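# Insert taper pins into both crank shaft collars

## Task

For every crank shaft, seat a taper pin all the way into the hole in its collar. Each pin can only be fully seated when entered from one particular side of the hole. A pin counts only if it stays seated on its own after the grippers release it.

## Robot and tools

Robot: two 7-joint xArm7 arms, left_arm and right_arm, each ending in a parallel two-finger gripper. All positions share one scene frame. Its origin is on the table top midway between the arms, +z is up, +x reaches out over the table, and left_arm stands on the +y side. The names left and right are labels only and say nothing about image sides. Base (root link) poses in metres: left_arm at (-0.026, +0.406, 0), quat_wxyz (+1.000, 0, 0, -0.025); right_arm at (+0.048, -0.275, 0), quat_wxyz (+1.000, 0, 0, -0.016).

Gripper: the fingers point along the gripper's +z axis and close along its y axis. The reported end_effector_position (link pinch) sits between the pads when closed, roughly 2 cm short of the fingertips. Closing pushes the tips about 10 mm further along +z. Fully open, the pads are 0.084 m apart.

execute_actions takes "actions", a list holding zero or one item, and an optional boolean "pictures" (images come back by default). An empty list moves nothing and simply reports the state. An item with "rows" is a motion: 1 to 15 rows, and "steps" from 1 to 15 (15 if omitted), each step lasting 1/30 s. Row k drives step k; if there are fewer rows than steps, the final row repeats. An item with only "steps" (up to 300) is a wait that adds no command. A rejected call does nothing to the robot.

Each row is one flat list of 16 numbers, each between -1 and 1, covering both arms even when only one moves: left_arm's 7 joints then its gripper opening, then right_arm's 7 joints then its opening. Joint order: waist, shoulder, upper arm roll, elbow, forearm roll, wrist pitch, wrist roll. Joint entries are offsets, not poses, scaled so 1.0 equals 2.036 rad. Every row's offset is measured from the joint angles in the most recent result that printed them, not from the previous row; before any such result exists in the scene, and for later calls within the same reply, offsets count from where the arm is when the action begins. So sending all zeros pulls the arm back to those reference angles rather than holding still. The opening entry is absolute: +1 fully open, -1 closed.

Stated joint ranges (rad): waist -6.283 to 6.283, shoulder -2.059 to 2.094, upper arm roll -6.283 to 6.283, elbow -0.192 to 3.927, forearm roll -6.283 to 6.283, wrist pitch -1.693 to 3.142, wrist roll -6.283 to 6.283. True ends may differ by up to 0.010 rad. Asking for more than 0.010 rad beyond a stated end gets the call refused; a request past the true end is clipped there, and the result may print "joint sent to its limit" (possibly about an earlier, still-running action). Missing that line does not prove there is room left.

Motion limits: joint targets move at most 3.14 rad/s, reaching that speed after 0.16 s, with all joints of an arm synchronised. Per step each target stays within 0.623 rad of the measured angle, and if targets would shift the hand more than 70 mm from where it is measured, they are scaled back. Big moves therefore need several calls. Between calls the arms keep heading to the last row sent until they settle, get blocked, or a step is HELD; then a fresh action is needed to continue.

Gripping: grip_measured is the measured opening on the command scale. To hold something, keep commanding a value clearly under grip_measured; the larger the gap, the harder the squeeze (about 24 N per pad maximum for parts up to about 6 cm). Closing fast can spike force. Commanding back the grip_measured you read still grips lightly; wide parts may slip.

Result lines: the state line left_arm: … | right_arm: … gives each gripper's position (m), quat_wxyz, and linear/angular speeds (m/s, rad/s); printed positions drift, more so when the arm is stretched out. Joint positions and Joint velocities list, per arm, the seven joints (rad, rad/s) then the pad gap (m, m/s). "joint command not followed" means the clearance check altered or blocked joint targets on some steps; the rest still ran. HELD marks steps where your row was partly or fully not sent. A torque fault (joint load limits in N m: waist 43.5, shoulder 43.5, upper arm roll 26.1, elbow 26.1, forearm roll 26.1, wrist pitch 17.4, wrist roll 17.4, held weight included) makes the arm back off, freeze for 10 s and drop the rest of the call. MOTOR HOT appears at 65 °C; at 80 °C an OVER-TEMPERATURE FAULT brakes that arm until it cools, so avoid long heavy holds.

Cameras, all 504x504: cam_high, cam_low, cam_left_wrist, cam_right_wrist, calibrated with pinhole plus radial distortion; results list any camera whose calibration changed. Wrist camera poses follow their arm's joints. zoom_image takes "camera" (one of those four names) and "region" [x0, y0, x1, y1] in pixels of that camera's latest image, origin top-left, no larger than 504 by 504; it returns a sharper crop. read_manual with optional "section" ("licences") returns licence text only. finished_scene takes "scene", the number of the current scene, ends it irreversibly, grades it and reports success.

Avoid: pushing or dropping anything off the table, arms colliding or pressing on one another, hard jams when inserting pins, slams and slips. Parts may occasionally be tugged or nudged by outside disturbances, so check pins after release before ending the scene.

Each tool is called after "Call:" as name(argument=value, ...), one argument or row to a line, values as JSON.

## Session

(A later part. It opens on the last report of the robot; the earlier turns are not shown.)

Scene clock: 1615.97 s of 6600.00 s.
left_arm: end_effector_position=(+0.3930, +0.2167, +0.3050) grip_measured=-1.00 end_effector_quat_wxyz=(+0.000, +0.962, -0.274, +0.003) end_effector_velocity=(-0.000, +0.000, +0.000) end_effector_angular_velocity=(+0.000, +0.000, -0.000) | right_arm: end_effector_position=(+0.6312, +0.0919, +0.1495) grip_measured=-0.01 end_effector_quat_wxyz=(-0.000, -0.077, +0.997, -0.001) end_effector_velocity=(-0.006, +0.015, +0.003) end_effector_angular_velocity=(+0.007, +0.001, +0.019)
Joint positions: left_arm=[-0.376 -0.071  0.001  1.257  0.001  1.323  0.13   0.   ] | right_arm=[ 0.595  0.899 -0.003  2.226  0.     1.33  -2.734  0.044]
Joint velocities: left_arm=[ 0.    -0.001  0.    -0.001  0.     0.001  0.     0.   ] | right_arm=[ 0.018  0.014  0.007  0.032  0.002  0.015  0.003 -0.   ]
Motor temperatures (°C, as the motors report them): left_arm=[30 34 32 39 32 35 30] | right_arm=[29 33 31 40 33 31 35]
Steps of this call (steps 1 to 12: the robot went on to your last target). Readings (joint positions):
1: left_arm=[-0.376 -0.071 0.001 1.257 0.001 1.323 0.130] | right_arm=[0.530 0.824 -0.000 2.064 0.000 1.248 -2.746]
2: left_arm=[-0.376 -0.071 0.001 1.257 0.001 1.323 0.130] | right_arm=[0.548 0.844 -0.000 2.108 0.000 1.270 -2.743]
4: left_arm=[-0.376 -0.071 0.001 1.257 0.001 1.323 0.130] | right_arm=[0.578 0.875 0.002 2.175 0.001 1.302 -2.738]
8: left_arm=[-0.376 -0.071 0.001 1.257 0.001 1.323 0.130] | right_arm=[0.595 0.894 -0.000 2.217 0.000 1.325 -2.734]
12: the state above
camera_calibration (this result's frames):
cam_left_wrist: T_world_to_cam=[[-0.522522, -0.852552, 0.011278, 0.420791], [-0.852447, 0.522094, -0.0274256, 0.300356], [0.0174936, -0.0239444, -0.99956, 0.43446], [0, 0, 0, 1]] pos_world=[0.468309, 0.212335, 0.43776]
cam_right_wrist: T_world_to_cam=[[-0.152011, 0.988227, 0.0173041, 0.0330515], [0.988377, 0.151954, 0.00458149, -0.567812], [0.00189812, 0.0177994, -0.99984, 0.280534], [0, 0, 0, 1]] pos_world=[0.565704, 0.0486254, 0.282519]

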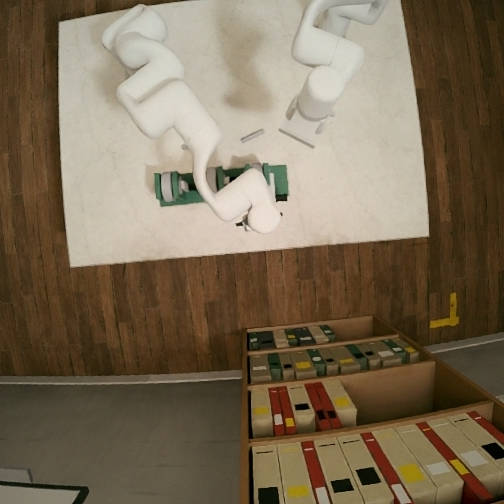

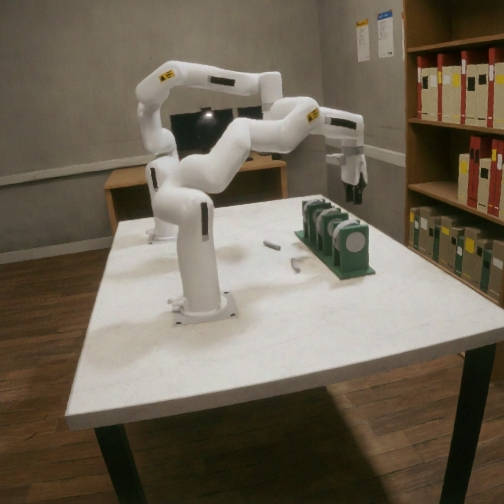

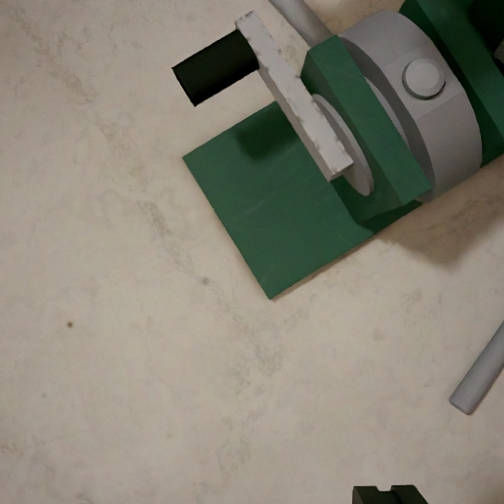

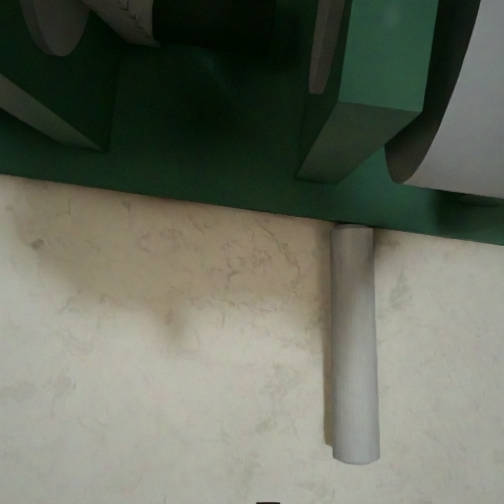

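Call:
execute_actions(
  actions=[
    {"rows":[[0,0,0,0,0,0,0,-1, 0.0062,0.0432,0,-0.0492,0,-0.0939,-0.0036,0.0]],"steps":15},
  ],
  pictures=false,
)

Call:
execute_actions(
  actions=[
    {"steps":10},
  ],
)

Scene clock: 1643.40 s of 6600.00 s.
left_arm: end_effector_position=(+0.3930, +0.2167, +0.3050) grip_measured=-1.00 end_effector_quat_wxyz=(+0.000, +0.962, -0.274, +0.003) end_effector_velocity=(-0.000, +0.000, -0.000) end_effector_angular_velocity=(+0.001, +0.001, -0.000) | right_arm: end_effector_position=(+0.6321, +0.1024, +0.0653) grip_measured=-0.01 end_effector_quat_wxyz=(+0.004, -0.087, +0.996, +0.001) end_effector_velocity=(+0.006, +0.005, +0.007) end_effector_angular_velocity=(+0.018, -0.028, +0.003)
Joint positions: left_arm=[-0.376 -0.071  0.001  1.257  0.001  1.323  0.13   0.   ] | right_arm=[ 0.607  0.983 -0.003  2.131  0.     1.14  -2.741  0.044]
Joint velocities: left_arm=[-0.     0.     0.    -0.     0.     0.001  0.     0.   ] | right_arm=[ 0.001 -0.009  0.001 -0.004 -0.    -0.029 -0.001 -0.   ]
Motor temperatures (°C, as the motors report them): left_arm=[30 34 32 39 32 35 30] | right_arm=[29 33 31 41 33 31 35]
Steps of this call (steps 1 to 30: the robot went on to your last target; steps 31 to 90: nothing new was sent; then 23.93 s passed at rest; steps 91 to 105: all 15 steps of this action). Readings (joint positions):
91: left_arm=[-0.376 -0.071 0.001 1.257 0.001 1.323 0.130] | right_arm=[0.598 0.900 -0.001 2.230 0.000 1.330 -2.734]
92: left_arm=[-0.376 -0.071 0.001 1.257 0.001 1.323 0.130] | right_arm=[0.599 0.902 -0.001 2.228 0.000 1.324 -2.734]
94: left_arm=[-0.376 -0.071 0.001 1.257 0.001 1.323 0.130] | right_arm=[0.600 0.916 -0.002 2.209 0.000 1.276 -2.736]
98: left_arm=[-0.376 -0.071 0.001 1.257 0.001 1.323 0.130] | right_arm=[0.606 0.977 -0.002 2.138 0.000 1.175 -2.740]
105: the state above

Scene clock: 1643.73 s of 6600.00 s.
left_arm: end_effector_position=(+0.3930, +0.2167, +0.3050) grip_measured=-1.00 end_effector_quat_wxyz=(+0.000, +0.962, -0.274, +0.003) end_effector_velocity=(-0.001, +0.000, -0.001) end_effector_angular_velocity=(+0.001, +0.002, +0.000) | right_arm: end_effector_position=(+0.6305, +0.1017, +0.0610) grip_measured=-0.01 end_effector_quat_wxyz=(+0.001, -0.087, +0.996, -0.001) end_effector_velocity=(+0.001, +0.001, +0.002) end_effector_angular_velocity=(+0.001, -0.004, +0.000)
Joint positions: left_arm=[-0.376 -0.071  0.001  1.257  0.001  1.323  0.13   0.   ] | right_arm=[ 0.608  0.986 -0.003  2.126  0.     1.139 -2.741  0.044]
Joint velocities: left_arm=[-0.    -0.001 -0.    -0.003  0.     0.001 -0.     0.   ] | right_arm=[ 0.001 -0.001 -0.001  0.002 -0.    -0.001  0.     0.   ]
Motor temperatures (°C, as the motors report them): left_arm=[30 34 32 39 32 35 30] | right_arm=[29 33 31 41 33 31 35]
Steps of this call (steps 1 to 10: the robot went on to your last target). Readings (joint positions):
1: left_arm=[-0.376 -0.071 0.001 1.257 0.001 1.323 0.130] | right_arm=[0.607 0.983 -0.003 2.130 0.000 1.140 -2.741]
2: left_arm=[-0.376 -0.071 0.001 1.257 0.001 1.323 0.130] | right_arm=[0.607 0.983 -0.003 2.129 0.000 1.139 -2.741]
4: left_arm=[-0.376 -0.071 0.001 1.257 0.001 1.323 0.130] | right_arm=[0.608 0.985 -0.003 2.127 0.000 1.139 -2.741]
8: left_arm=[-0.376 -0.071 0.001 1.257 0.001 1.323 0.130] | right_arm=[0.608 0.986 -0.003 2.126 0.000 1.139 -2.741]
10: the state above
camera_calibration (this result's frames):
cam_left_wrist: T_world_to_cam=[[-0.522522, -0.852551, 0.0112781, 0.420791], [-0.852447, 0.522095, -0.0274257, 0.300356], [0.0174936, -0.0239445, -0.99956, 0.43446], [0, 0, 0, 1]] pos_world=[0.468309, 0.212335, 0.43776]
cam_right_wrist: T_world_to_cam=[[-0.171907, 0.984938, 0.0185633, 0.0375869], [0.985102, 0.171787, 0.00790911, -0.568447], [0.00460105, 0.0196464, -0.999796, 0.18997], [0, 0, 0, 1]] pos_world=[0.565566, 0.0568987, 0.19373]

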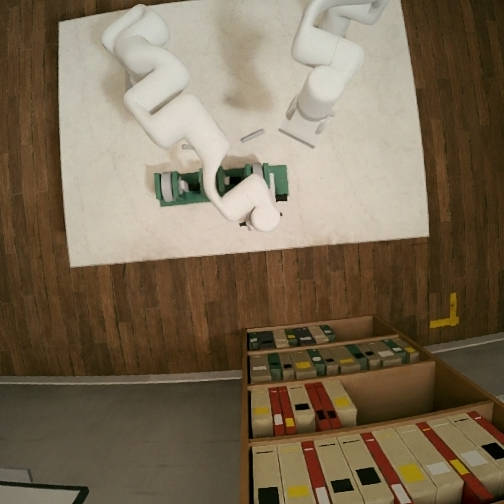

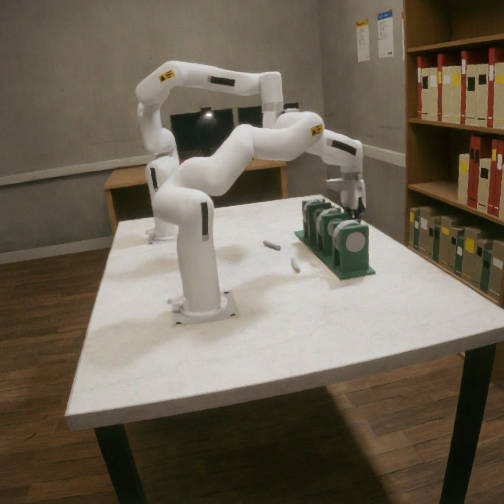

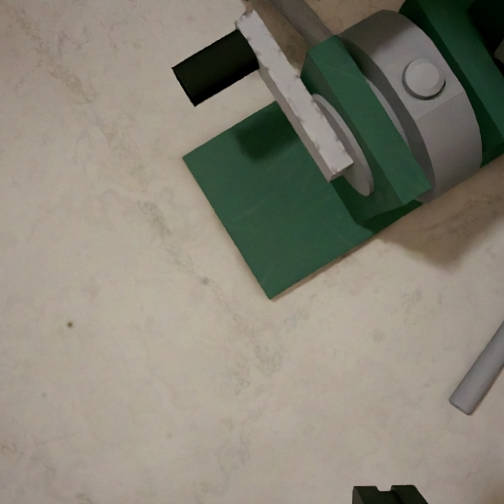

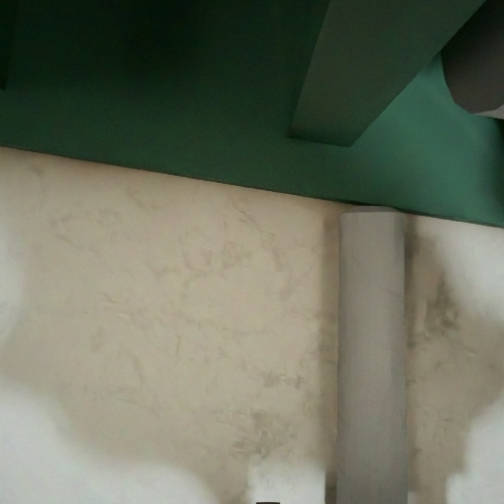

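Call:
execute_actions(
  actions=[
    {"rows":[[0,0,0,0,0,0,0,-1, 0.0003,0.0125,0,-0.0015,0,-0.0137,0,0.0],[0,0,0,0,0,0,0,-1, 0.0003,0.0125,0,-0.0015,0,-0.0137,0,0.0],[0,0,0,0,0,0,0,-1, 0.0003,0.020,0,-0.0025,0,-0.022,0,0.0],[0,0,0,0,0,0,0,-1, 0.0003,0.025,0,-0.003,0,-0.0275,0,0.0]],"steps":15},
  ],
  pictures=false,
)

Call:
execute_actions(
  actions=[
    {"steps":10},
  ],
)

Scene clock: 1654.63 s of 6600.00 s.
left_arm: end_effector_position=(+0.3930, +0.2167, +0.3050) grip_measured=-1.00 end_effector_quat_wxyz=(+0.000, +0.962, -0.274, +0.003) end_effector_velocity=(+0.000, -0.000, -0.000) end_effector_angular_velocity=(-0.000, +0.001, -0.001) | right_arm: end_effector_position=(+0.6308, +0.1023, +0.0276) grip_measured=-0.01 end_effector_quat_wxyz=(+0.001, -0.087, +0.996, -0.001) end_effector_velocity=(-0.004, -0.001, -0.009) end_effector_angular_velocity=(-0.006, +0.010, +0.000)
Joint positions: left_arm=[-0.376 -0.071  0.001  1.257  0.001  1.323  0.13   0.   ] | right_arm=[ 0.608  1.037 -0.003  2.12   0.     1.083 -2.741  0.044]
Joint velocities: left_arm=[ 0.     0.001 -0.     0.001 -0.     0.     0.001  0.   ] | right_arm=[ 0.001  0.009  0.001 -0.006  0.    -0.004  0.001  0.   ]
Motor temperatures (°C, as the motors report them): left_arm=[30 34 32 39 32 35 30] | right_arm=[29 33 31 41 33 31 35]
Steps of this call (steps 1 to 15: the robot went on to your last target; steps 16 to 90: nothing new was sent; then 7.40 s passed at rest; steps 91 to 105: all 15 steps of this action). Readings (joint positions):
91: left_arm=[-0.376 -0.071 0.001 1.257 0.001 1.323 0.130] | right_arm=[0.608 0.987 -0.003 2.126 0.000 1.138 -2.741]
92: left_arm=[-0.376 -0.071 0.001 1.257 0.001 1.323 0.130] | right_arm=[0.608 0.990 -0.003 2.127 0.000 1.132 -2.741]
94: left_arm=[-0.376 -0.071 0.001 1.257 0.001 1.323 0.130] | right_arm=[0.608 1.004 -0.003 2.127 0.000 1.115 -2.741]
98: left_arm=[-0.376 -0.071 0.001 1.257 0.001 1.323 0.130] | right_arm=[0.608 1.035 -0.003 2.117 0.000 1.090 -2.741]
105: the state above

Scene clock: 1654.97 s of 6600.00 s.
left_arm: end_effector_position=(+0.3930, +0.2167, +0.3050) grip_measured=-1.00 end_effector_quat_wxyz=(+0.000, +0.962, -0.274, +0.003) end_effector_velocity=(+0.000, +0.000, -0.000) end_effector_angular_velocity=(+0.001, -0.000, -0.000) | right_arm: end_effector_position=(+0.6309, +0.1024, +0.0275) grip_measured=-0.01 end_effector_quat_wxyz=(+0.001, -0.087, +0.996, -0.001) end_effector_velocity=(+0.000, -0.001, -0.001) end_effector_angular_velocity=(-0.001, -0.000, -0.001)
Joint positions: left_arm=[-0.376 -0.071  0.001  1.257  0.001  1.323  0.13   0.   ] | right_arm=[ 0.608  1.037 -0.003  2.12   0.     1.083 -2.741  0.044]
Joint velocities: left_arm=[ 0.     0.    -0.     0.     0.001 -0.    -0.     0.   ] | right_arm=[-0.     0.002 -0.002  0.     0.    -0.001 -0.    -0.   ]
Motor temperatures (°C, as the motors report them): left_arm=[30 34 32 39 32 35 30] | right_arm=[29 33 31 41 33 31 35]
Steps of this call (steps 1 to 10: the robot went on to your last target). Readings (joint positions):
1: left_arm=[-0.376 -0.071 0.001 1.257 0.001 1.323 0.130] | right_arm=[0.608 1.037 -0.003 2.120 0.000 1.083 -2.741]
2: left_arm=[-0.376 -0.071 0.001 1.257 0.001 1.323 0.130] | right_arm=[0.608 1.037 -0.003 2.120 0.000 1.083 -2.741]
4: left_arm=[-0.376 -0.071 0.001 1.257 0.001 1.323 0.130] | right_arm=[0.608 1.037 -0.003 2.120 0.000 1.083 -2.741]
8: left_arm=[-0.376 -0.071 0.001 1.257 0.001 1.323 0.130] | right_arm=[0.608 1.037 -0.003 2.120 0.000 1.083 -2.741]
10: the state above
camera_calibration (this result's frames):
cam_left_wrist: T_world_to_cam=[[-0.522522, -0.852551, 0.0112779, 0.420791], [-0.852446, 0.522095, -0.0274258, 0.300356], [0.0174937, -0.0239444, -0.99956, 0.43446], [0, 0, 0, 1]] pos_world=[0.468309, 0.212334, 0.43776]
cam_right_wrist: T_world_to_cam=[[-0.172608, 0.984824, 0.0181224, 0.0380177], [0.984983, 0.172506, 0.00707797, -0.568659], [0.00384433, 0.019072, -0.999811, 0.15697], [0, 0, 0, 1]] pos_world=[0.566078, 0.0576627, 0.160277]

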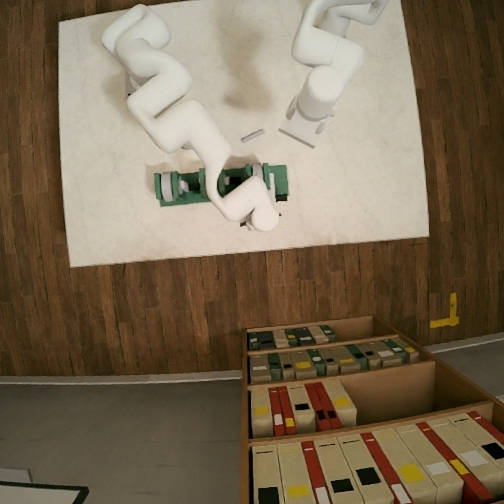

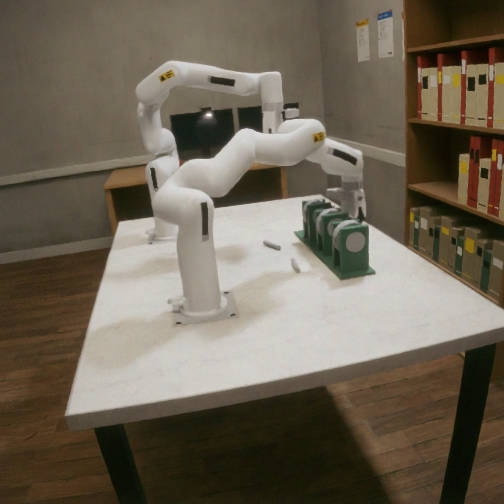

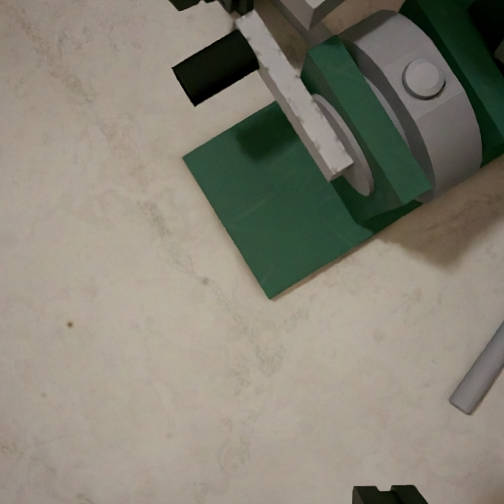

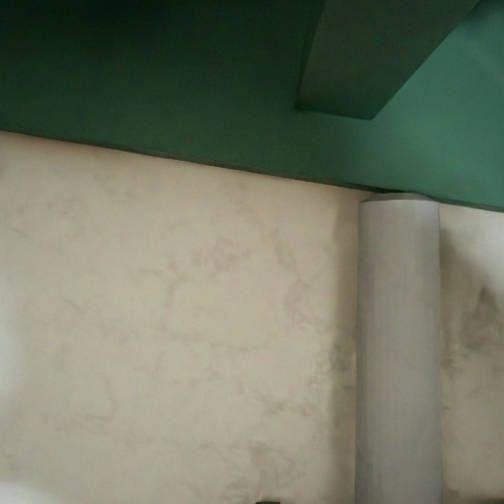

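Call:
execute_actions(
  actions=[
    {"rows":[[0,0,0,0,0,0,0,-1, 0,0.002,0,0,0,-0.002,0,0.0],[0,0,0,0,0,0,0,-1, 0,0.002,0,0,0,-0.002,0,0.0],[0,0,0,0,0,0,0,-1, 0,0.002,0,0,0,-0.002,0,0.0],[0,0,0,0,0,0,0,-1, 0,0.002,0,0,0,-0.002,0,-0.2],[0,0,0,0,0,0,0,-1, 0,0.002,0,0,0,-0.002,0,-0.35],[0,0,0,0,0,0,0,-1, 0,0.002,0,0,0,-0.002,0,-0.5],[0,0,0,0,0,0,0,-1, 0,0.002,0,0,0,-0.002,0,-0.6],[0,0,0,0,0,0,0,-1, 0,0.002,0,0,0,-0.002,0,-0.7],[0,0,0,0,0,0,0,-1, 0,0.002,0,0,0,-0.002,0,-0.85],[0,0,0,0,0,0,0,-1, 0,0.002,0,0,0,-0.002,0,-1]],"steps":15},
  ],
)

Scene clock: 1672.13 s of 6600.00 s.
left_arm: end_effector_position=(+0.3930, +0.2167, +0.3050) grip_measured=-1.00 end_effector_quat_wxyz=(+0.000, +0.962, -0.274, +0.003) end_effector_velocity=(-0.000, +0.000, +0.000) end_effector_angular_velocity=(-0.001, +0.000, +0.001) | right_arm: end_effector_position=(+0.6318, +0.1033, +0.0270) grip_measured=-0.61 end_effector_quat_wxyz=(+0.003, -0.087, +0.996, +0.000) end_effector_velocity=(-0.001, +0.000, -0.001) end_effector_angular_velocity=(-0.001, +0.002, -0.001)
Joint positions: left_arm=[-0.376 -0.071  0.001  1.257  0.001  1.323  0.13   0.   ] | right_arm=[ 0.608  1.039 -0.003  2.122  0.     1.078 -2.741  0.017]
Joint velocities: left_arm=[-0.    -0.001  0.    -0.001 -0.001  0.001 -0.001  0.   ] | right_arm=[ 0.     0.001  0.001 -0.001 -0.    -0.     0.002  0.   ]
Motor temperatures (°C, as the motors report them): left_arm=[30 34 32 39 32 35 30] | right_arm=[29 34 31 41 33 31 35]
Steps of this call (steps 1 to 15: the robot went on to your last target; steps 16 to 90: nothing new was sent; then 13.67 s passed at rest; steps 91 to 105: all 15 steps of this action). Readings (joint positions):
91: left_arm=[-0.376 -0.071 0.001 1.257 0.001 1.323 0.130] | right_arm=[0.608 1.037 -0.003 2.120 0.000 1.082 -2.741]
92: left_arm=[-0.376 -0.071 0.001 1.257 0.001 1.323 0.130] | right_arm=[0.608 1.038 -0.003 2.121 0.000 1.081 -2.741]
94: left_arm=[-0.376 -0.071 0.001 1.257 0.001 1.323 0.130] | right_arm=[0.608 1.039 -0.003 2.121 0.000 1.079 -2.741]
98: left_arm=[-0.376 -0.071 0.001 1.257 0.001 1.323 0.130] | right_arm=[0.608 1.039 -0.002 2.122 0.000 1.078 -2.741]
105: the state above
camera_calibration (this result's frames):
cam_left_wrist: T_world_to_cam=[[-0.522522, -0.852551, 0.011278, 0.420791], [-0.852446, 0.522095, -0.0274257, 0.300356], [0.0174936, -0.0239444, -0.99956, 0.43446], [0, 0, 0, 1]] pos_world=[0.468309, 0.212334, 0.43776]
cam_right_wrist: T_world_to_cam=[[-0.172966, 0.984725, 0.020001, 0.0374516], [0.984903, 0.172781, 0.0106437, -0.569705], [0.00702529, 0.0215401, -0.999743, 0.154245], [0, 0, 0, 1]] pos_world=[0.566499, 0.0582324, 0.15952]

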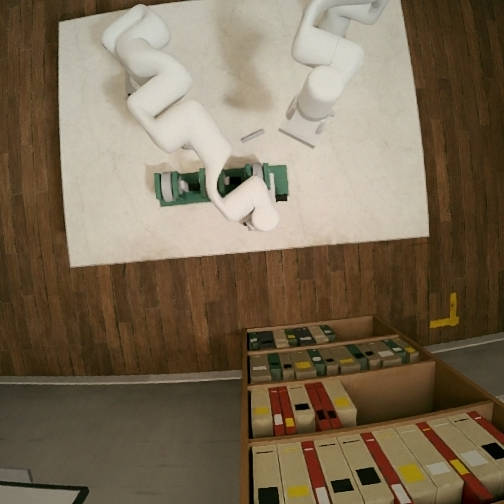

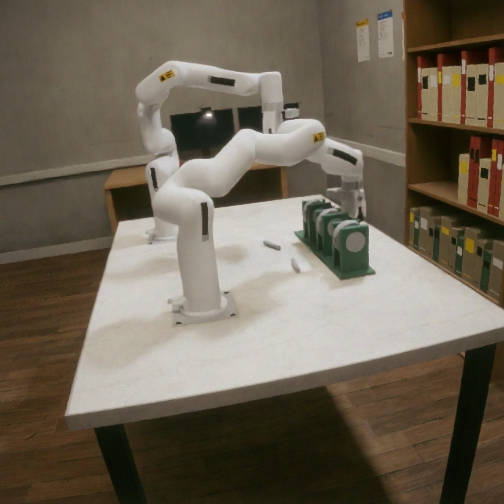

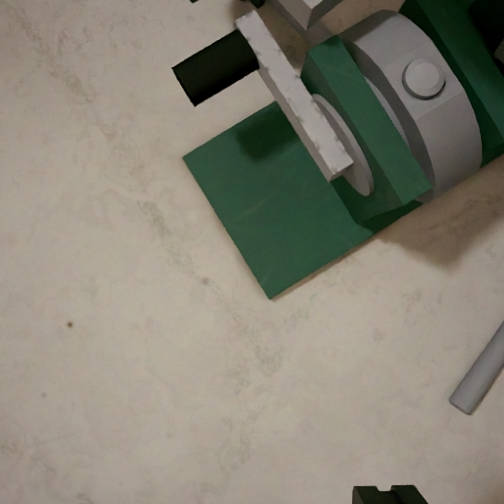

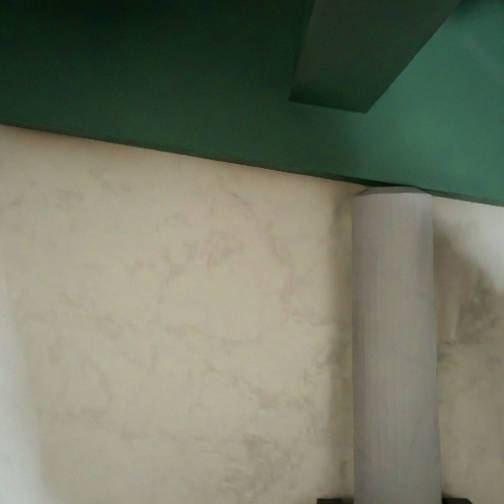

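Call:
execute_actions(
  actions=[
    {"rows":[[0,0,0,0,0,0,0,-1, 0,-0.02,0,0.025,0,0.045,0,-1],[0,0,0,0,0,0,0,-1, 0,-0.0552,0,0.076,0,0.1336,0,-1]],"steps":15},
  ],
)

Scene clock: 1684.47 s of 6600.00 s.
left_arm: end_effector_position=(+0.3930, +0.2167, +0.3050) grip_measured=-1.00 end_effector_quat_wxyz=(+0.000, +0.962, -0.274, +0.003) end_effector_velocity=(-0.000, +0.000, -0.000) end_effector_angular_velocity=(-0.000, -0.000, +0.000) | right_arm: end_effector_position=(+0.6299, +0.1023, +0.1470) grip_measured=-0.61 end_effector_quat_wxyz=(+0.000, -0.087, +0.996, -0.001) end_effector_velocity=(-0.023, -0.019, -0.038) end_effector_angular_velocity=(-0.076, +0.114, -0.004)
Joint positions: left_arm=[-0.376 -0.071  0.001  1.257  0.001  1.323  0.13   0.   ] | right_arm=[ 0.608  0.929 -0.003  2.272  0.     1.344 -2.741  0.017]
Joint velocities: left_arm=[-0.    -0.     0.    -0.001  0.    -0.    -0.001  0.   ] | right_arm=[-0.003  0.034 -0.001 -0.018 -0.001  0.085 -0.001 -0.   ]
Motor temperatures (°C, as the motors report them): left_arm=[30 34 32 39 32 35 30] | right_arm=[29 33 31 39 33 31 35]
Steps of this call (steps 1 to 15: the robot went on to your last target; steps 16 to 90: nothing new was sent; then 8.83 s passed at rest; steps 91 to 105: all 15 steps of this action). Readings (joint positions):
91: left_arm=[-0.376 -0.071 0.001 1.257 0.001 1.323 0.130] | right_arm=[0.608 1.040 -0.003 2.121 0.000 1.079 -2.741]
92: left_arm=[-0.376 -0.071 0.001 1.257 0.001 1.323 0.130] | right_arm=[0.608 1.039 -0.004 2.123 -0.000 1.085 -2.741]
94: left_arm=[-0.376 -0.071 0.001 1.257 0.001 1.323 0.130] | right_arm=[0.605 1.029 -0.007 2.141 -0.001 1.130 -2.741]
98: left_arm=[-0.376 -0.071 0.001 1.257 0.001 1.323 0.130] | right_arm=[0.607 0.976 -0.004 2.211 -0.000 1.256 -2.741]
105: the state above
camera_calibration (this result's frames):
cam_left_wrist: T_world_to_cam=[[-0.522522, -0.852551, 0.011278, 0.420791], [-0.852447, 0.522095, -0.0274257, 0.300356], [0.0174936, -0.0239444, -0.99956, 0.43446], [0, 0, 0, 1]] pos_world=[0.468309, 0.212334, 0.43776]
cam_right_wrist: T_world_to_cam=[[-0.172726, 0.984805, 0.0180264, 0.0359066], [0.984967, 0.172651, 0.00568571, -0.568309], [0.00248705, 0.0187375, -0.999821, 0.277407], [0, 0, 0, 1]] pos_world=[0.565278, 0.0575599, 0.279942]

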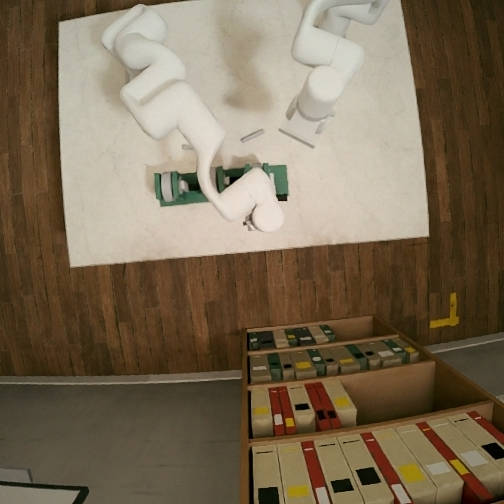

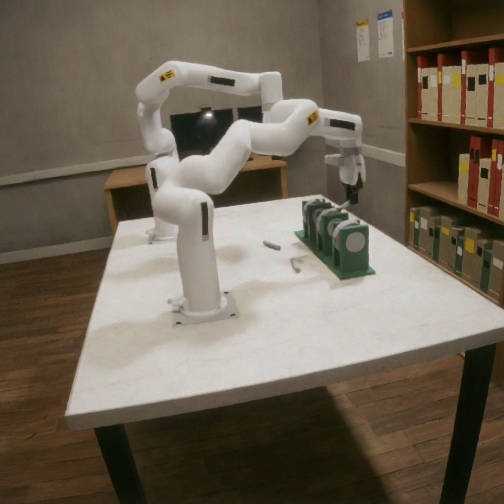

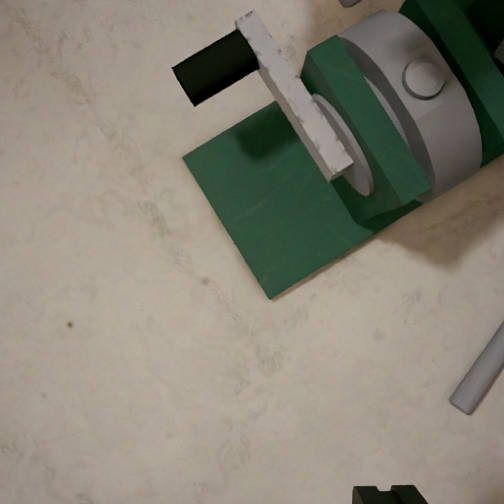

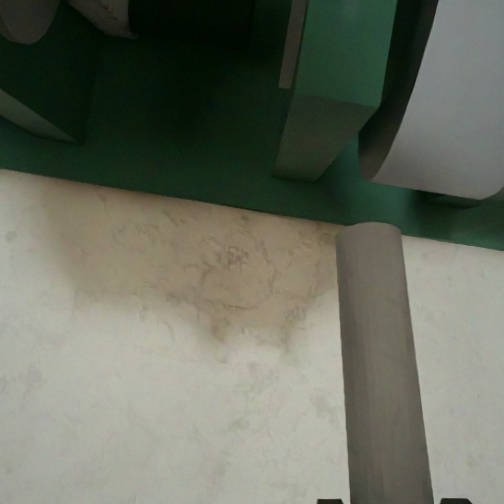

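Call:
execute_actions(
  actions=[
    {"rows":[[0,0,0,0,0,0,0,-1, -0.2167,-0.1657,0,-0.3184,0,-0.1532,-0.1306,-1]],"steps":15},
  ],
  pictures=false,
)

Call:
execute_actions(
  actions=[
    {"steps":15},
  ],
)

Scene clock: 1697.27 s of 6600.00 s.
left_arm: end_effector_position=(+0.3930, +0.2167, +0.3050) grip_measured=-1.00 end_effector_quat_wxyz=(+0.000, +0.962, -0.274, +0.003) end_effector_velocity=(+0.000, -0.000, +0.001) end_effector_angular_velocity=(-0.001, -0.003, +0.000) | right_arm: end_effector_position=(+0.6729, -0.0844, +0.1337) grip_measured=-0.61 end_effector_quat_wxyz=(+0.001, -0.031, +1.000, -0.001) end_effector_velocity=(+0.003, -0.452, -0.049) end_effector_angular_velocity=(+0.001, +0.007, -0.264)
Joint positions: left_arm=[-0.376 -0.071  0.001  1.257  0.001  1.323  0.13   0.   ] | right_arm=[ 0.331  0.717 -0.004  1.869  0.     1.151 -2.908  0.017]
Joint velocities: left_arm=[ 0.    -0.001 -0.     0.001 -0.    -0.001 -0.     0.   ] | right_arm=[-0.664 -0.507  0.002 -0.989  0.    -0.477 -0.399 -0.   ]
Motor temperatures (°C, as the motors report them): left_arm=[30 34 32 39 32 35 30] | right_arm=[29 33 31 40 33 31 35]
Steps of this call (steps 1 to 15: the robot went on to your last target; steps 16 to 90: nothing new was sent; then 9.30 s passed at rest; steps 91 to 105: all 15 steps of this action). Readings (joint positions):
91: left_arm=[-0.376 -0.071 0.001 1.257 0.001 1.323 0.130] | right_arm=[0.608 0.927 -0.002 2.276 0.000 1.350 -2.741]
92: left_arm=[-0.376 -0.071 0.001 1.257 0.001 1.323 0.130] | right_arm=[0.605 0.924 -0.001 2.270 0.000 1.346 -2.744]
94: left_arm=[-0.376 -0.071 0.001 1.257 0.001 1.323 0.130] | right_arm=[0.579 0.900 0.004 2.224 0.001 1.323 -2.764]
98: left_arm=[-0.376 -0.071 0.001 1.257 0.001 1.323 0.130] | right_arm=[0.486 0.834 -0.004 2.098 0.000 1.261 -2.815]
105: the state above

Scene clock: 1697.77 s of 6600.00 s.
left_arm: end_effector_position=(+0.3930, +0.2167, +0.3050) grip_measured=-1.00 end_effector_quat_wxyz=(+0.000, +0.962, -0.274, +0.003) end_effector_velocity=(+0.000, -0.000, +0.000) end_effector_angular_velocity=(-0.001, -0.001, +0.000) | right_arm: end_effector_position=(+0.6597, -0.1884, +0.1206) grip_measured=-0.61 end_effector_quat_wxyz=(+0.000, -0.002, +1.000, +0.000) end_effector_velocity=(-0.000, -0.026, -0.002) end_effector_angular_velocity=(-0.013, -0.000, -0.031)
Joint positions: left_arm=[-0.376 -0.071  0.001  1.257  0.001  1.323  0.13   0.   ] | right_arm=[ 0.171  0.593  0.001  1.627  0.     1.033 -3.006  0.017]
Joint velocities: left_arm=[ 0.     0.    -0.     0.001 -0.    -0.    -0.     0.   ] | right_arm=[-0.023 -0.01  -0.019 -0.021 -0.002 -0.01  -0.007  0.   ]
Motor temperatures (°C, as the motors report them): left_arm=[30 34 32 39 32 35 30] | right_arm=[29 33 31 40 33 31 35]
Steps of this call (steps 1 to 15: the robot went on to your last target). Readings (joint positions):
1: left_arm=[-0.376 -0.071 0.001 1.257 0.001 1.323 0.130] | right_arm=[0.308 0.700 -0.004 1.836 0.000 1.135 -2.921]
2: left_arm=[-0.376 -0.071 0.001 1.257 0.001 1.323 0.130] | right_arm=[0.286 0.683 -0.003 1.803 0.000 1.118 -2.935]
4: left_arm=[-0.376 -0.071 0.001 1.257 0.001 1.323 0.130] | right_arm=[0.242 0.649 -0.003 1.736 0.000 1.086 -2.962]
8: left_arm=[-0.376 -0.071 0.001 1.257 0.001 1.323 0.130] | right_arm=[0.179 0.604 -0.008 1.648 -0.000 1.045 -2.997]
15: the state above
camera_calibration (this result's frames):
cam_left_wrist: T_world_to_cam=[[-0.522522, -0.852551, 0.011278, 0.420791], [-0.852447, 0.522095, -0.0274256, 0.300356], [0.0174935, -0.0239443, -0.99956, 0.43446], [0, 0, 0, 1]] pos_world=[0.468309, 0.212335, 0.43776]
cam_right_wrist: T_world_to_cam=[[-0.00327059, 0.999779, 0.0207571, 0.218455], [0.999976, 0.00314238, 0.00620639, -0.589144], [0.0061398, 0.0207769, -0.999765, 0.254263], [0, 0, 0, 1]] pos_world=[0.588284, -0.221838, 0.253325]

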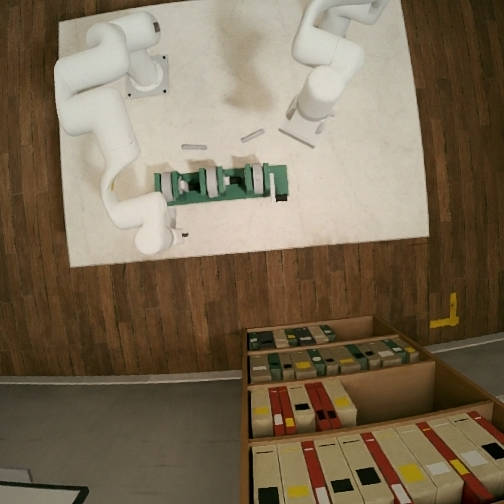

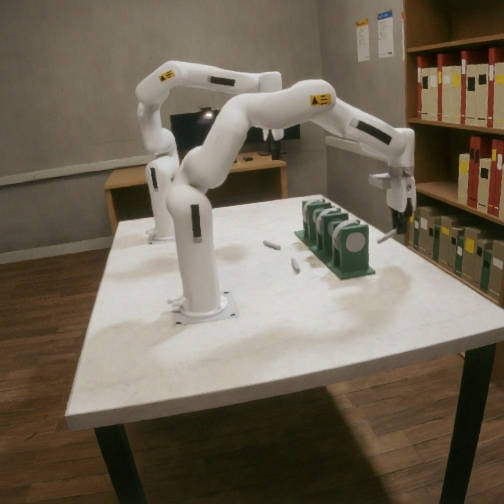

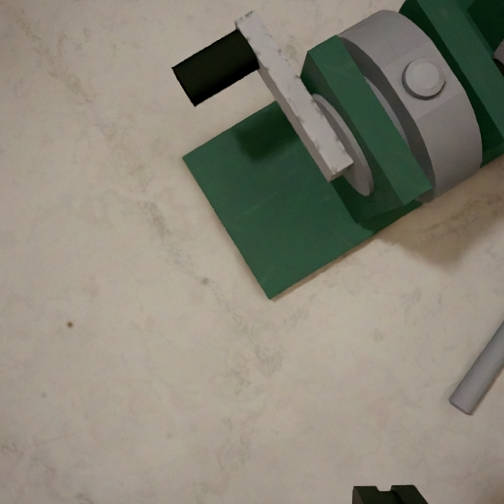

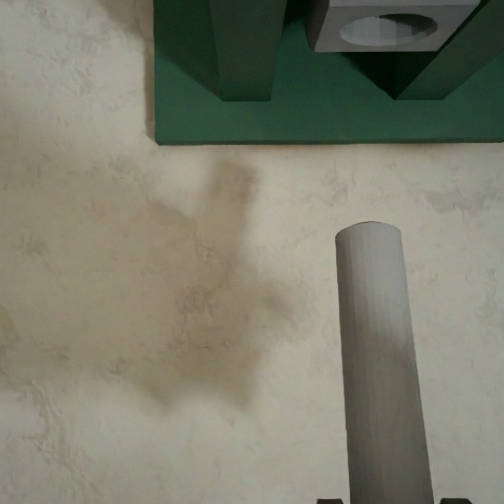

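Call:
execute_actions(
  actions=[
    {"rows":[[0,0,0,0,0,0,0,-1, -0.002,0.0362,0,-0.0234,0,-0.0592,0,-1]],"steps":15},
  ],
)

Scene clock: 1707.03 s of 6600.00 s.
left_arm: end_effector_position=(+0.3930, +0.2167, +0.3050) grip_measured=-1.00 end_effector_quat_wxyz=(+0.000, +0.962, -0.274, +0.003) end_effector_velocity=(-0.000, -0.000, +0.000) end_effector_angular_velocity=(-0.000, -0.000, -0.000) | right_arm: end_effector_position=(+0.6607, -0.1909, +0.0675) grip_measured=-0.61 end_effector_quat_wxyz=(+0.002, -0.000, +1.000, +0.001) end_effector_velocity=(-0.010, +0.001, -0.017) end_effector_angular_velocity=(-0.002, +0.028, +0.002)
Joint positions: left_arm=[-0.376 -0.071  0.001  1.257  0.001  1.323  0.13   0.   ] | right_arm=[ 0.167  0.664  0.     1.582  0.     0.913 -3.006  0.017]
Joint velocities: left_arm=[-0.    -0.    -0.     0.001 -0.     0.001  0.     0.   ] | right_arm=[ 0.001  0.015  0.002 -0.021  0.001 -0.007 -0.    -0.   ]
Motor temperatures (°C, as the motors report them): left_arm=[30 34 32 39 32 35 30] | right_arm=[29 33 31 41 33 31 35]
Steps of this call (steps 1 to 15: the robot went on to your last target; steps 16 to 90: nothing new was sent; then 5.77 s passed at rest; steps 91 to 105: all 15 steps of this action). Readings (joint positions):
91: left_arm=[-0.376 -0.071 0.001 1.257 0.001 1.323 0.130] | right_arm=[0.167 0.592 -0.003 1.624 0.000 1.031 -3.007]
92: left_arm=[-0.376 -0.071 0.001 1.257 0.001 1.323 0.130] | right_arm=[0.167 0.594 -0.002 1.623 0.000 1.025 -3.007]
94: left_arm=[-0.376 -0.071 0.001 1.257 0.001 1.323 0.130] | right_arm=[0.167 0.616 -0.002 1.612 0.000 0.981 -3.007]
98: left_arm=[-0.376 -0.071 0.001 1.257 0.001 1.323 0.130] | right_arm=[0.167 0.665 0.000 1.576 0.000 0.929 -3.006]
105: the state above
camera_calibration (this result's frames):
cam_left_wrist: T_world_to_cam=[[-0.522522, -0.852551, 0.0112779, 0.420791], [-0.852447, 0.522095, -0.0274254, 0.300356], [0.0174935, -0.0239442, -0.99956, 0.43446], [0, 0, 0, 1]] pos_world=[0.468309, 0.212335, 0.43776]
cam_right_wrist: T_world_to_cam=[[0.000974219, 0.999776, 0.02115, 0.219262], [0.999952, -0.00117941, 0.00969129, -0.590896], [0.00971407, 0.0211396, -0.999729, 0.198989], [0, 0, 0, 1]] pos_world=[0.588721, -0.224116, 0.200024]

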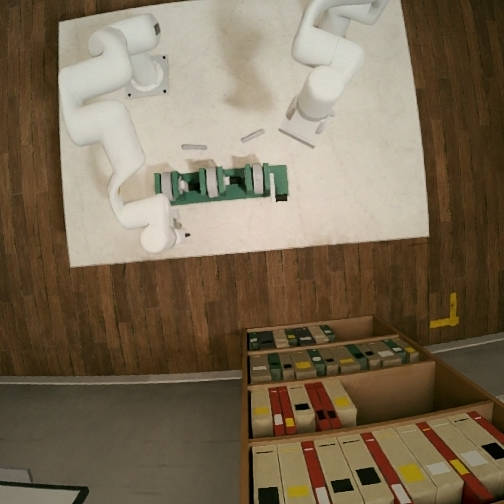

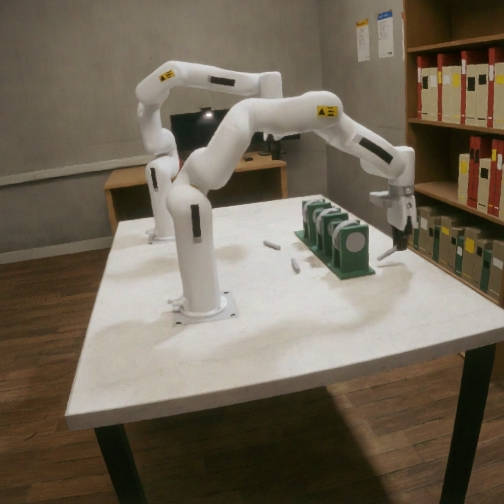

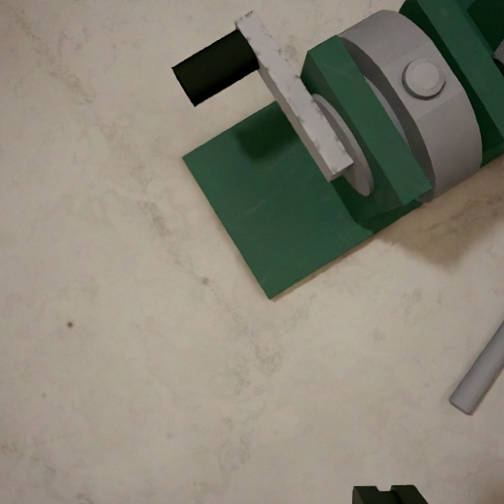

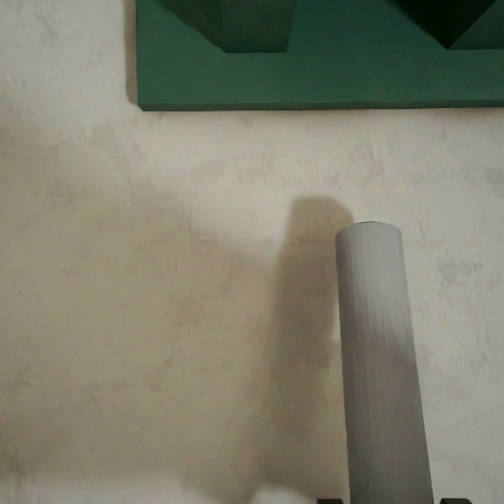

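Call:
execute_actions(
  actions=[
    {"rows":[[0,0,0,0,0,0,0,-1, 0,0.003,0,-0.0007,0,-0.0034,0,-1],[0,0,0,0,0,0,0,-1, 0,0.006,0,-0.0014,0,-0.0068,0,-1],[0,0,0,0,0,0,0,-1, 0,0.009,0,-0.0022,0,-0.0103,0,-1],[0,0,0,0,0,0,0,-1, 0,0.012,0,-0.0029,0,-0.0137,0,-1],[0,0,0,0,0,0,0,-1, 0,0.015,0,-0.0036,0,-0.0171,0,-1],[0,0,0,0,0,0,0,-1, 0,0.018,0,-0.0043,0,-0.0205,0,-1],[0,0,0,0,0,0,0,-1, 0,0.021,0,-0.005,0,-0.024,0,-1],[0,0,0,0,0,0,0,-1, 0,0.024,0,-0.0058,0,-0.0274,0,-1],[0,0,0,0,0,0,0,-1, 0,0.027,0,-0.0065,0,-0.0308,0,-1],[0,0,0,0,0,0,0,-1, 0,0.0295,0,-0.0072,0,-0.0342,0,-1]],"steps":15},
  ],
)

Scene clock: 1714.27 s of 6600.00 s.
left_arm: end_effector_position=(+0.3930, +0.2167, +0.3050) grip_measured=-1.00 end_effector_quat_wxyz=(+0.000, +0.962, -0.274, +0.003) end_effector_velocity=(+0.000, +0.000, +0.000) end_effector_angular_velocity=(+0.000, -0.002, -0.001) | right_arm: end_effector_position=(+0.6584, -0.1912, +0.0305) grip_measured=-0.61 end_effector_quat_wxyz=(-0.002, -0.000, +1.000, +0.000) end_effector_velocity=(+0.006, +0.001, -0.006) end_effector_angular_velocity=(+0.003, -0.021, +0.000)
Joint positions: left_arm=[-0.376 -0.071  0.001  1.257  0.001  1.323  0.13   0.   ] | right_arm=[ 0.167  0.723  0.     1.566  0.     0.847 -3.006  0.017]
Joint velocities: left_arm=[ 0.    -0.001 -0.    -0.     0.001 -0.     0.001  0.   ] | right_arm=[-0.001  0.017  0.001  0.004 -0.    -0.034 -0.001  0.   ]
Motor temperatures (°C, as the motors report them): left_arm=[30 34 32 39 32 35 30] | right_arm=[29 33 31 41 33 31 35]
Steps of this call (steps 1 to 15: the robot went on to your last target; steps 16 to 90: nothing new was sent; then 3.73 s passed at rest; steps 91 to 105: all 15 steps of this action). Readings (joint positions):
91: left_arm=[-0.376 -0.071 0.001 1.257 0.001 1.323 0.130] | right_arm=[0.167 0.667 0.001 1.579 0.000 0.912 -3.006]
92: left_arm=[-0.376 -0.071 0.001 1.257 0.001 1.323 0.130] | right_arm=[0.167 0.668 0.001 1.579 0.000 0.910 -3.006]
94: left_arm=[-0.376 -0.071 0.001 1.257 0.001 1.323 0.130] | right_arm=[0.167 0.673 0.000 1.580 0.000 0.901 -3.006]
98: left_arm=[-0.376 -0.071 0.001 1.257 0.001 1.323 0.130] | right_arm=[0.167 0.695 0.000 1.574 0.000 0.877 -3.006]
105: the state above
camera_calibration (this result's frames):
cam_left_wrist: T_world_to_cam=[[-0.522522, -0.852551, 0.0112779, 0.420791], [-0.852447, 0.522095, -0.0274254, 0.300356], [0.0174934, -0.0239441, -0.99956, 0.43446], [0, 0, 0, 1]] pos_world=[0.468309, 0.212335, 0.43776]
cam_right_wrist: T_world_to_cam=[[0.00111981, 0.999796, 0.0201501, 0.220273], [0.999997, -0.00116655, 0.00230815, -0.588064], [0.00233119, 0.0201475, -0.999794, 0.166694], [0, 0, 0, 1]] pos_world=[0.587427, -0.224273, 0.163578]

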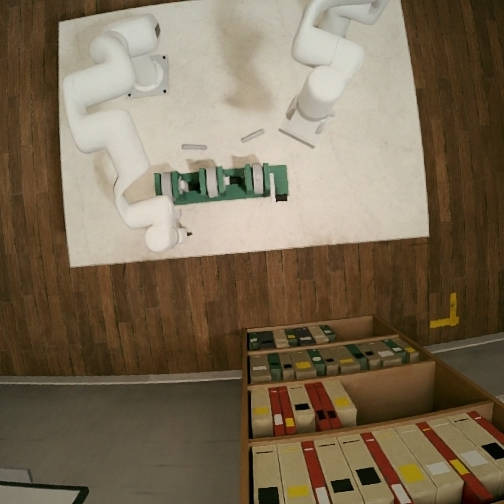

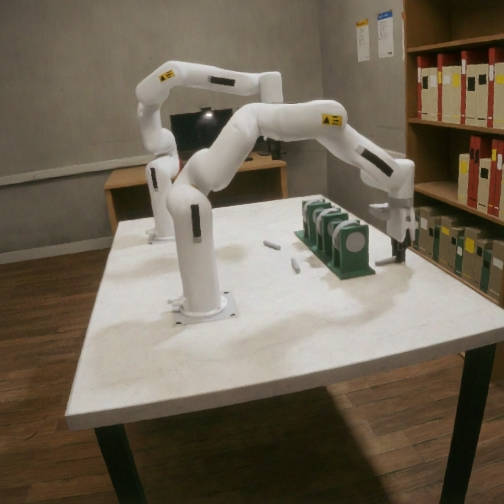

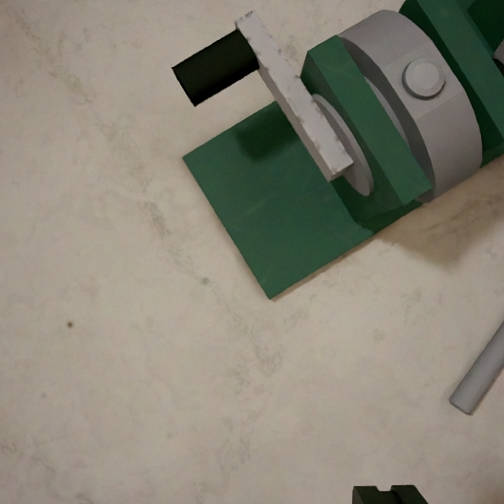

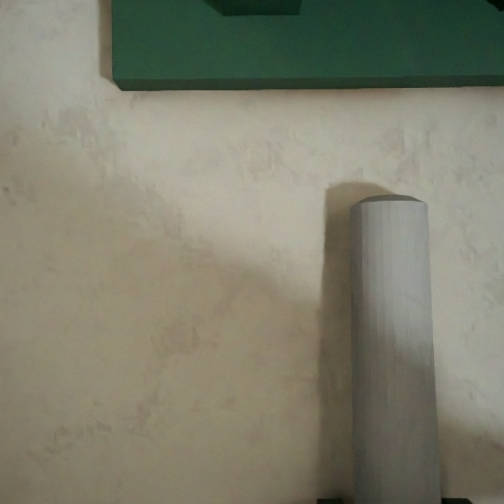

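Call:
execute_actions(
  actions=[
    {"rows":[[0,0,0,0,0,0,0,-1, 0,0.0016,0,-0.0003,0,-0.003,0,-1],[0,0,0,0,0,0,0,-1, 0,0.0016,0,-0.0003,0,-0.003,0,-1],[0,0,0,0,0,0,0,-1, 0,0.0038,0,-0.0003,0,-0.0056,0,-1]],"steps":12},
  ],
  pictures=false,
)

Call:
execute_actions(
  actions=[
    {"steps":8},
  ],
)

Scene clock: 1719.87 s of 6600.00 s.
left_arm: end_effector_position=(+0.3930, +0.2167, +0.3050) grip_measured=-1.00 end_effector_quat_wxyz=(+0.000, +0.962, -0.274, +0.003) end_effector_velocity=(-0.000, +0.000, -0.001) end_effector_angular_velocity=(+0.001, +0.002, -0.000) | right_arm: end_effector_position=(+0.6594, -0.1911, +0.0268) grip_measured=-0.61 end_effector_quat_wxyz=(+0.000, -0.000, +1.000, +0.000) end_effector_velocity=(+0.001, +0.000, -0.000) end_effector_angular_velocity=(-0.000, -0.003, +0.000)
Joint positions: left_arm=[-0.376 -0.071  0.001  1.257  0.001  1.323  0.13   0.   ] | right_arm=[ 0.167  0.73   0.     1.566  0.     0.836 -3.006  0.017]
Joint velocities: left_arm=[-0.     0.001  0.    -0.    -0.     0.001  0.001  0.   ] | right_arm=[ 0.001  0.001 -0.001  0.    -0.    -0.003  0.001  0.   ]
Motor temperatures (°C, as the motors report them): left_arm=[30 34 32 39 32 35 30] | right_arm=[29 33 31 41 33 31 35]
Steps of this call (steps 1 to 15: the robot went on to your last target; steps 16 to 90: nothing new was sent; then 2.20 s passed at rest; steps 91 to 102: all 12 steps of this action). Readings (joint positions):
91: left_arm=[-0.376 -0.071 0.001 1.257 0.001 1.323 0.130] | right_arm=[0.167 0.724 0.000 1.567 0.000 0.843 -3.006]
92: left_arm=[-0.376 -0.071 0.001 1.257 0.001 1.323 0.130] | right_arm=[0.167 0.725 0.000 1.567 0.000 0.842 -3.006]
94: left_arm=[-0.376 -0.071 0.001 1.257 0.001 1.323 0.130] | right_arm=[0.167 0.727 0.000 1.567 0.000 0.840 -3.006]
98: left_arm=[-0.376 -0.071 0.001 1.257 0.001 1.323 0.130] | right_arm=[0.167 0.730 0.000 1.566 0.000 0.836 -3.006]
102: the state above

Scene clock: 1720.13 s of 6600.00 s.
left_arm: end_effector_position=(+0.3930, +0.2167, +0.3050) grip_measured=-1.00 end_effector_quat_wxyz=(+0.000, +0.962, -0.274, +0.003) end_effector_velocity=(-0.000, -0.000, -0.001) end_effector_angular_velocity=(+0.000, +0.002, +0.000) | right_arm: end_effector_position=(+0.6594, -0.1910, +0.0267) grip_measured=-0.61 end_effector_quat_wxyz=(+0.000, -0.000, +1.000, +0.000) end_effector_velocity=(-0.001, +0.000, -0.000) end_effector_angular_velocity=(+0.001, +0.002, -0.003)
Joint positions: left_arm=[-0.376 -0.071  0.001  1.257  0.001  1.323  0.13   0.   ] | right_arm=[ 0.167  0.73   0.     1.566  0.     0.835 -3.006  0.017]
Joint velocities: left_arm=[ 0.     0.001 -0.    -0.    -0.     0.    -0.     0.   ] | right_arm=[-0.001 -0.     0.002 -0.001 -0.     0.     0.004  0.   ]
Motor temperatures (°C, as the motors report them): left_arm=[30 34 32 39 32 35 30] | right_arm=[29 33 31 41 33 31 35]
Steps of this call (steps 1 to 8: the robot went on to your last target). Readings (joint positions):
1: left_arm=[-0.376 -0.071 0.001 1.257 0.001 1.323 0.130] | right_arm=[0.167 0.730 0.000 1.566 0.000 0.836 -3.006]
2: left_arm=[-0.376 -0.071 0.001 1.257 0.001 1.323 0.130] | right_arm=[0.167 0.730 0.000 1.566 0.000 0.836 -3.006]
4: left_arm=[-0.376 -0.071 0.001 1.257 0.001 1.323 0.130] | right_arm=[0.167 0.730 0.000 1.566 0.000 0.835 -3.006]
8: the state above
camera_calibration (this result's frames):
cam_left_wrist: T_world_to_cam=[[-0.522522, -0.852551, 0.0112779, 0.420791], [-0.852447, 0.522094, -0.0274257, 0.300356], [0.0174937, -0.0239443, -0.99956, 0.43446], [0, 0, 0, 1]] pos_world=[0.468309, 0.212335, 0.43776]
cam_right_wrist: T_world_to_cam=[[0.00104396, 0.999786, 0.0206718, 0.220243], [0.999981, -0.0011685, 0.0060131, -0.589118], [0.00603596, 0.0206652, -0.999768, 0.160556], [0, 0, 0, 1]] pos_world=[0.587908, -0.224202, 0.159508]

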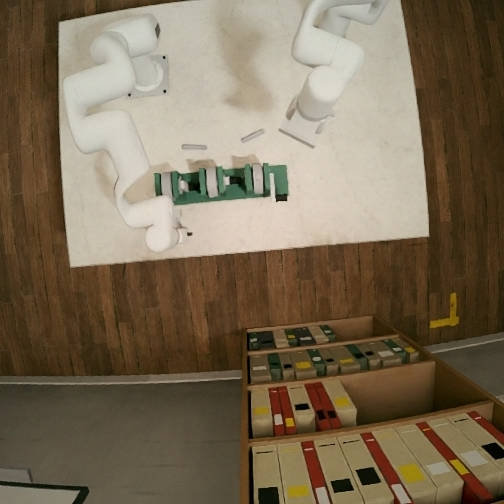

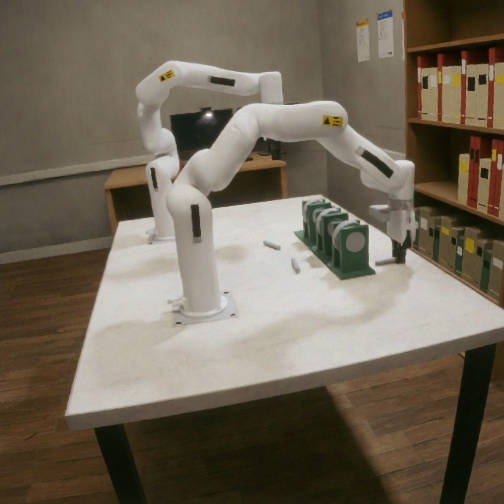

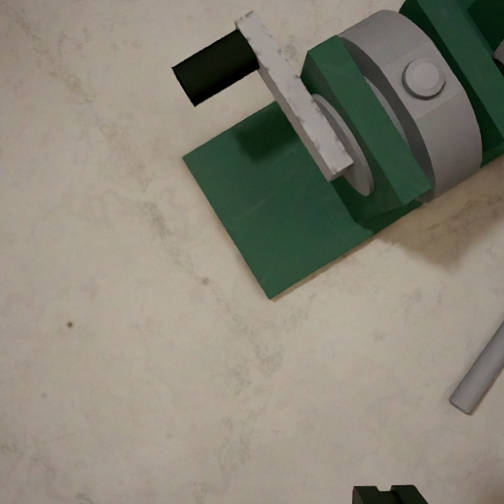

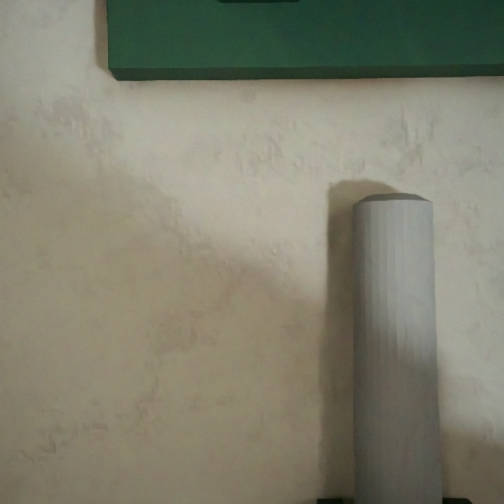

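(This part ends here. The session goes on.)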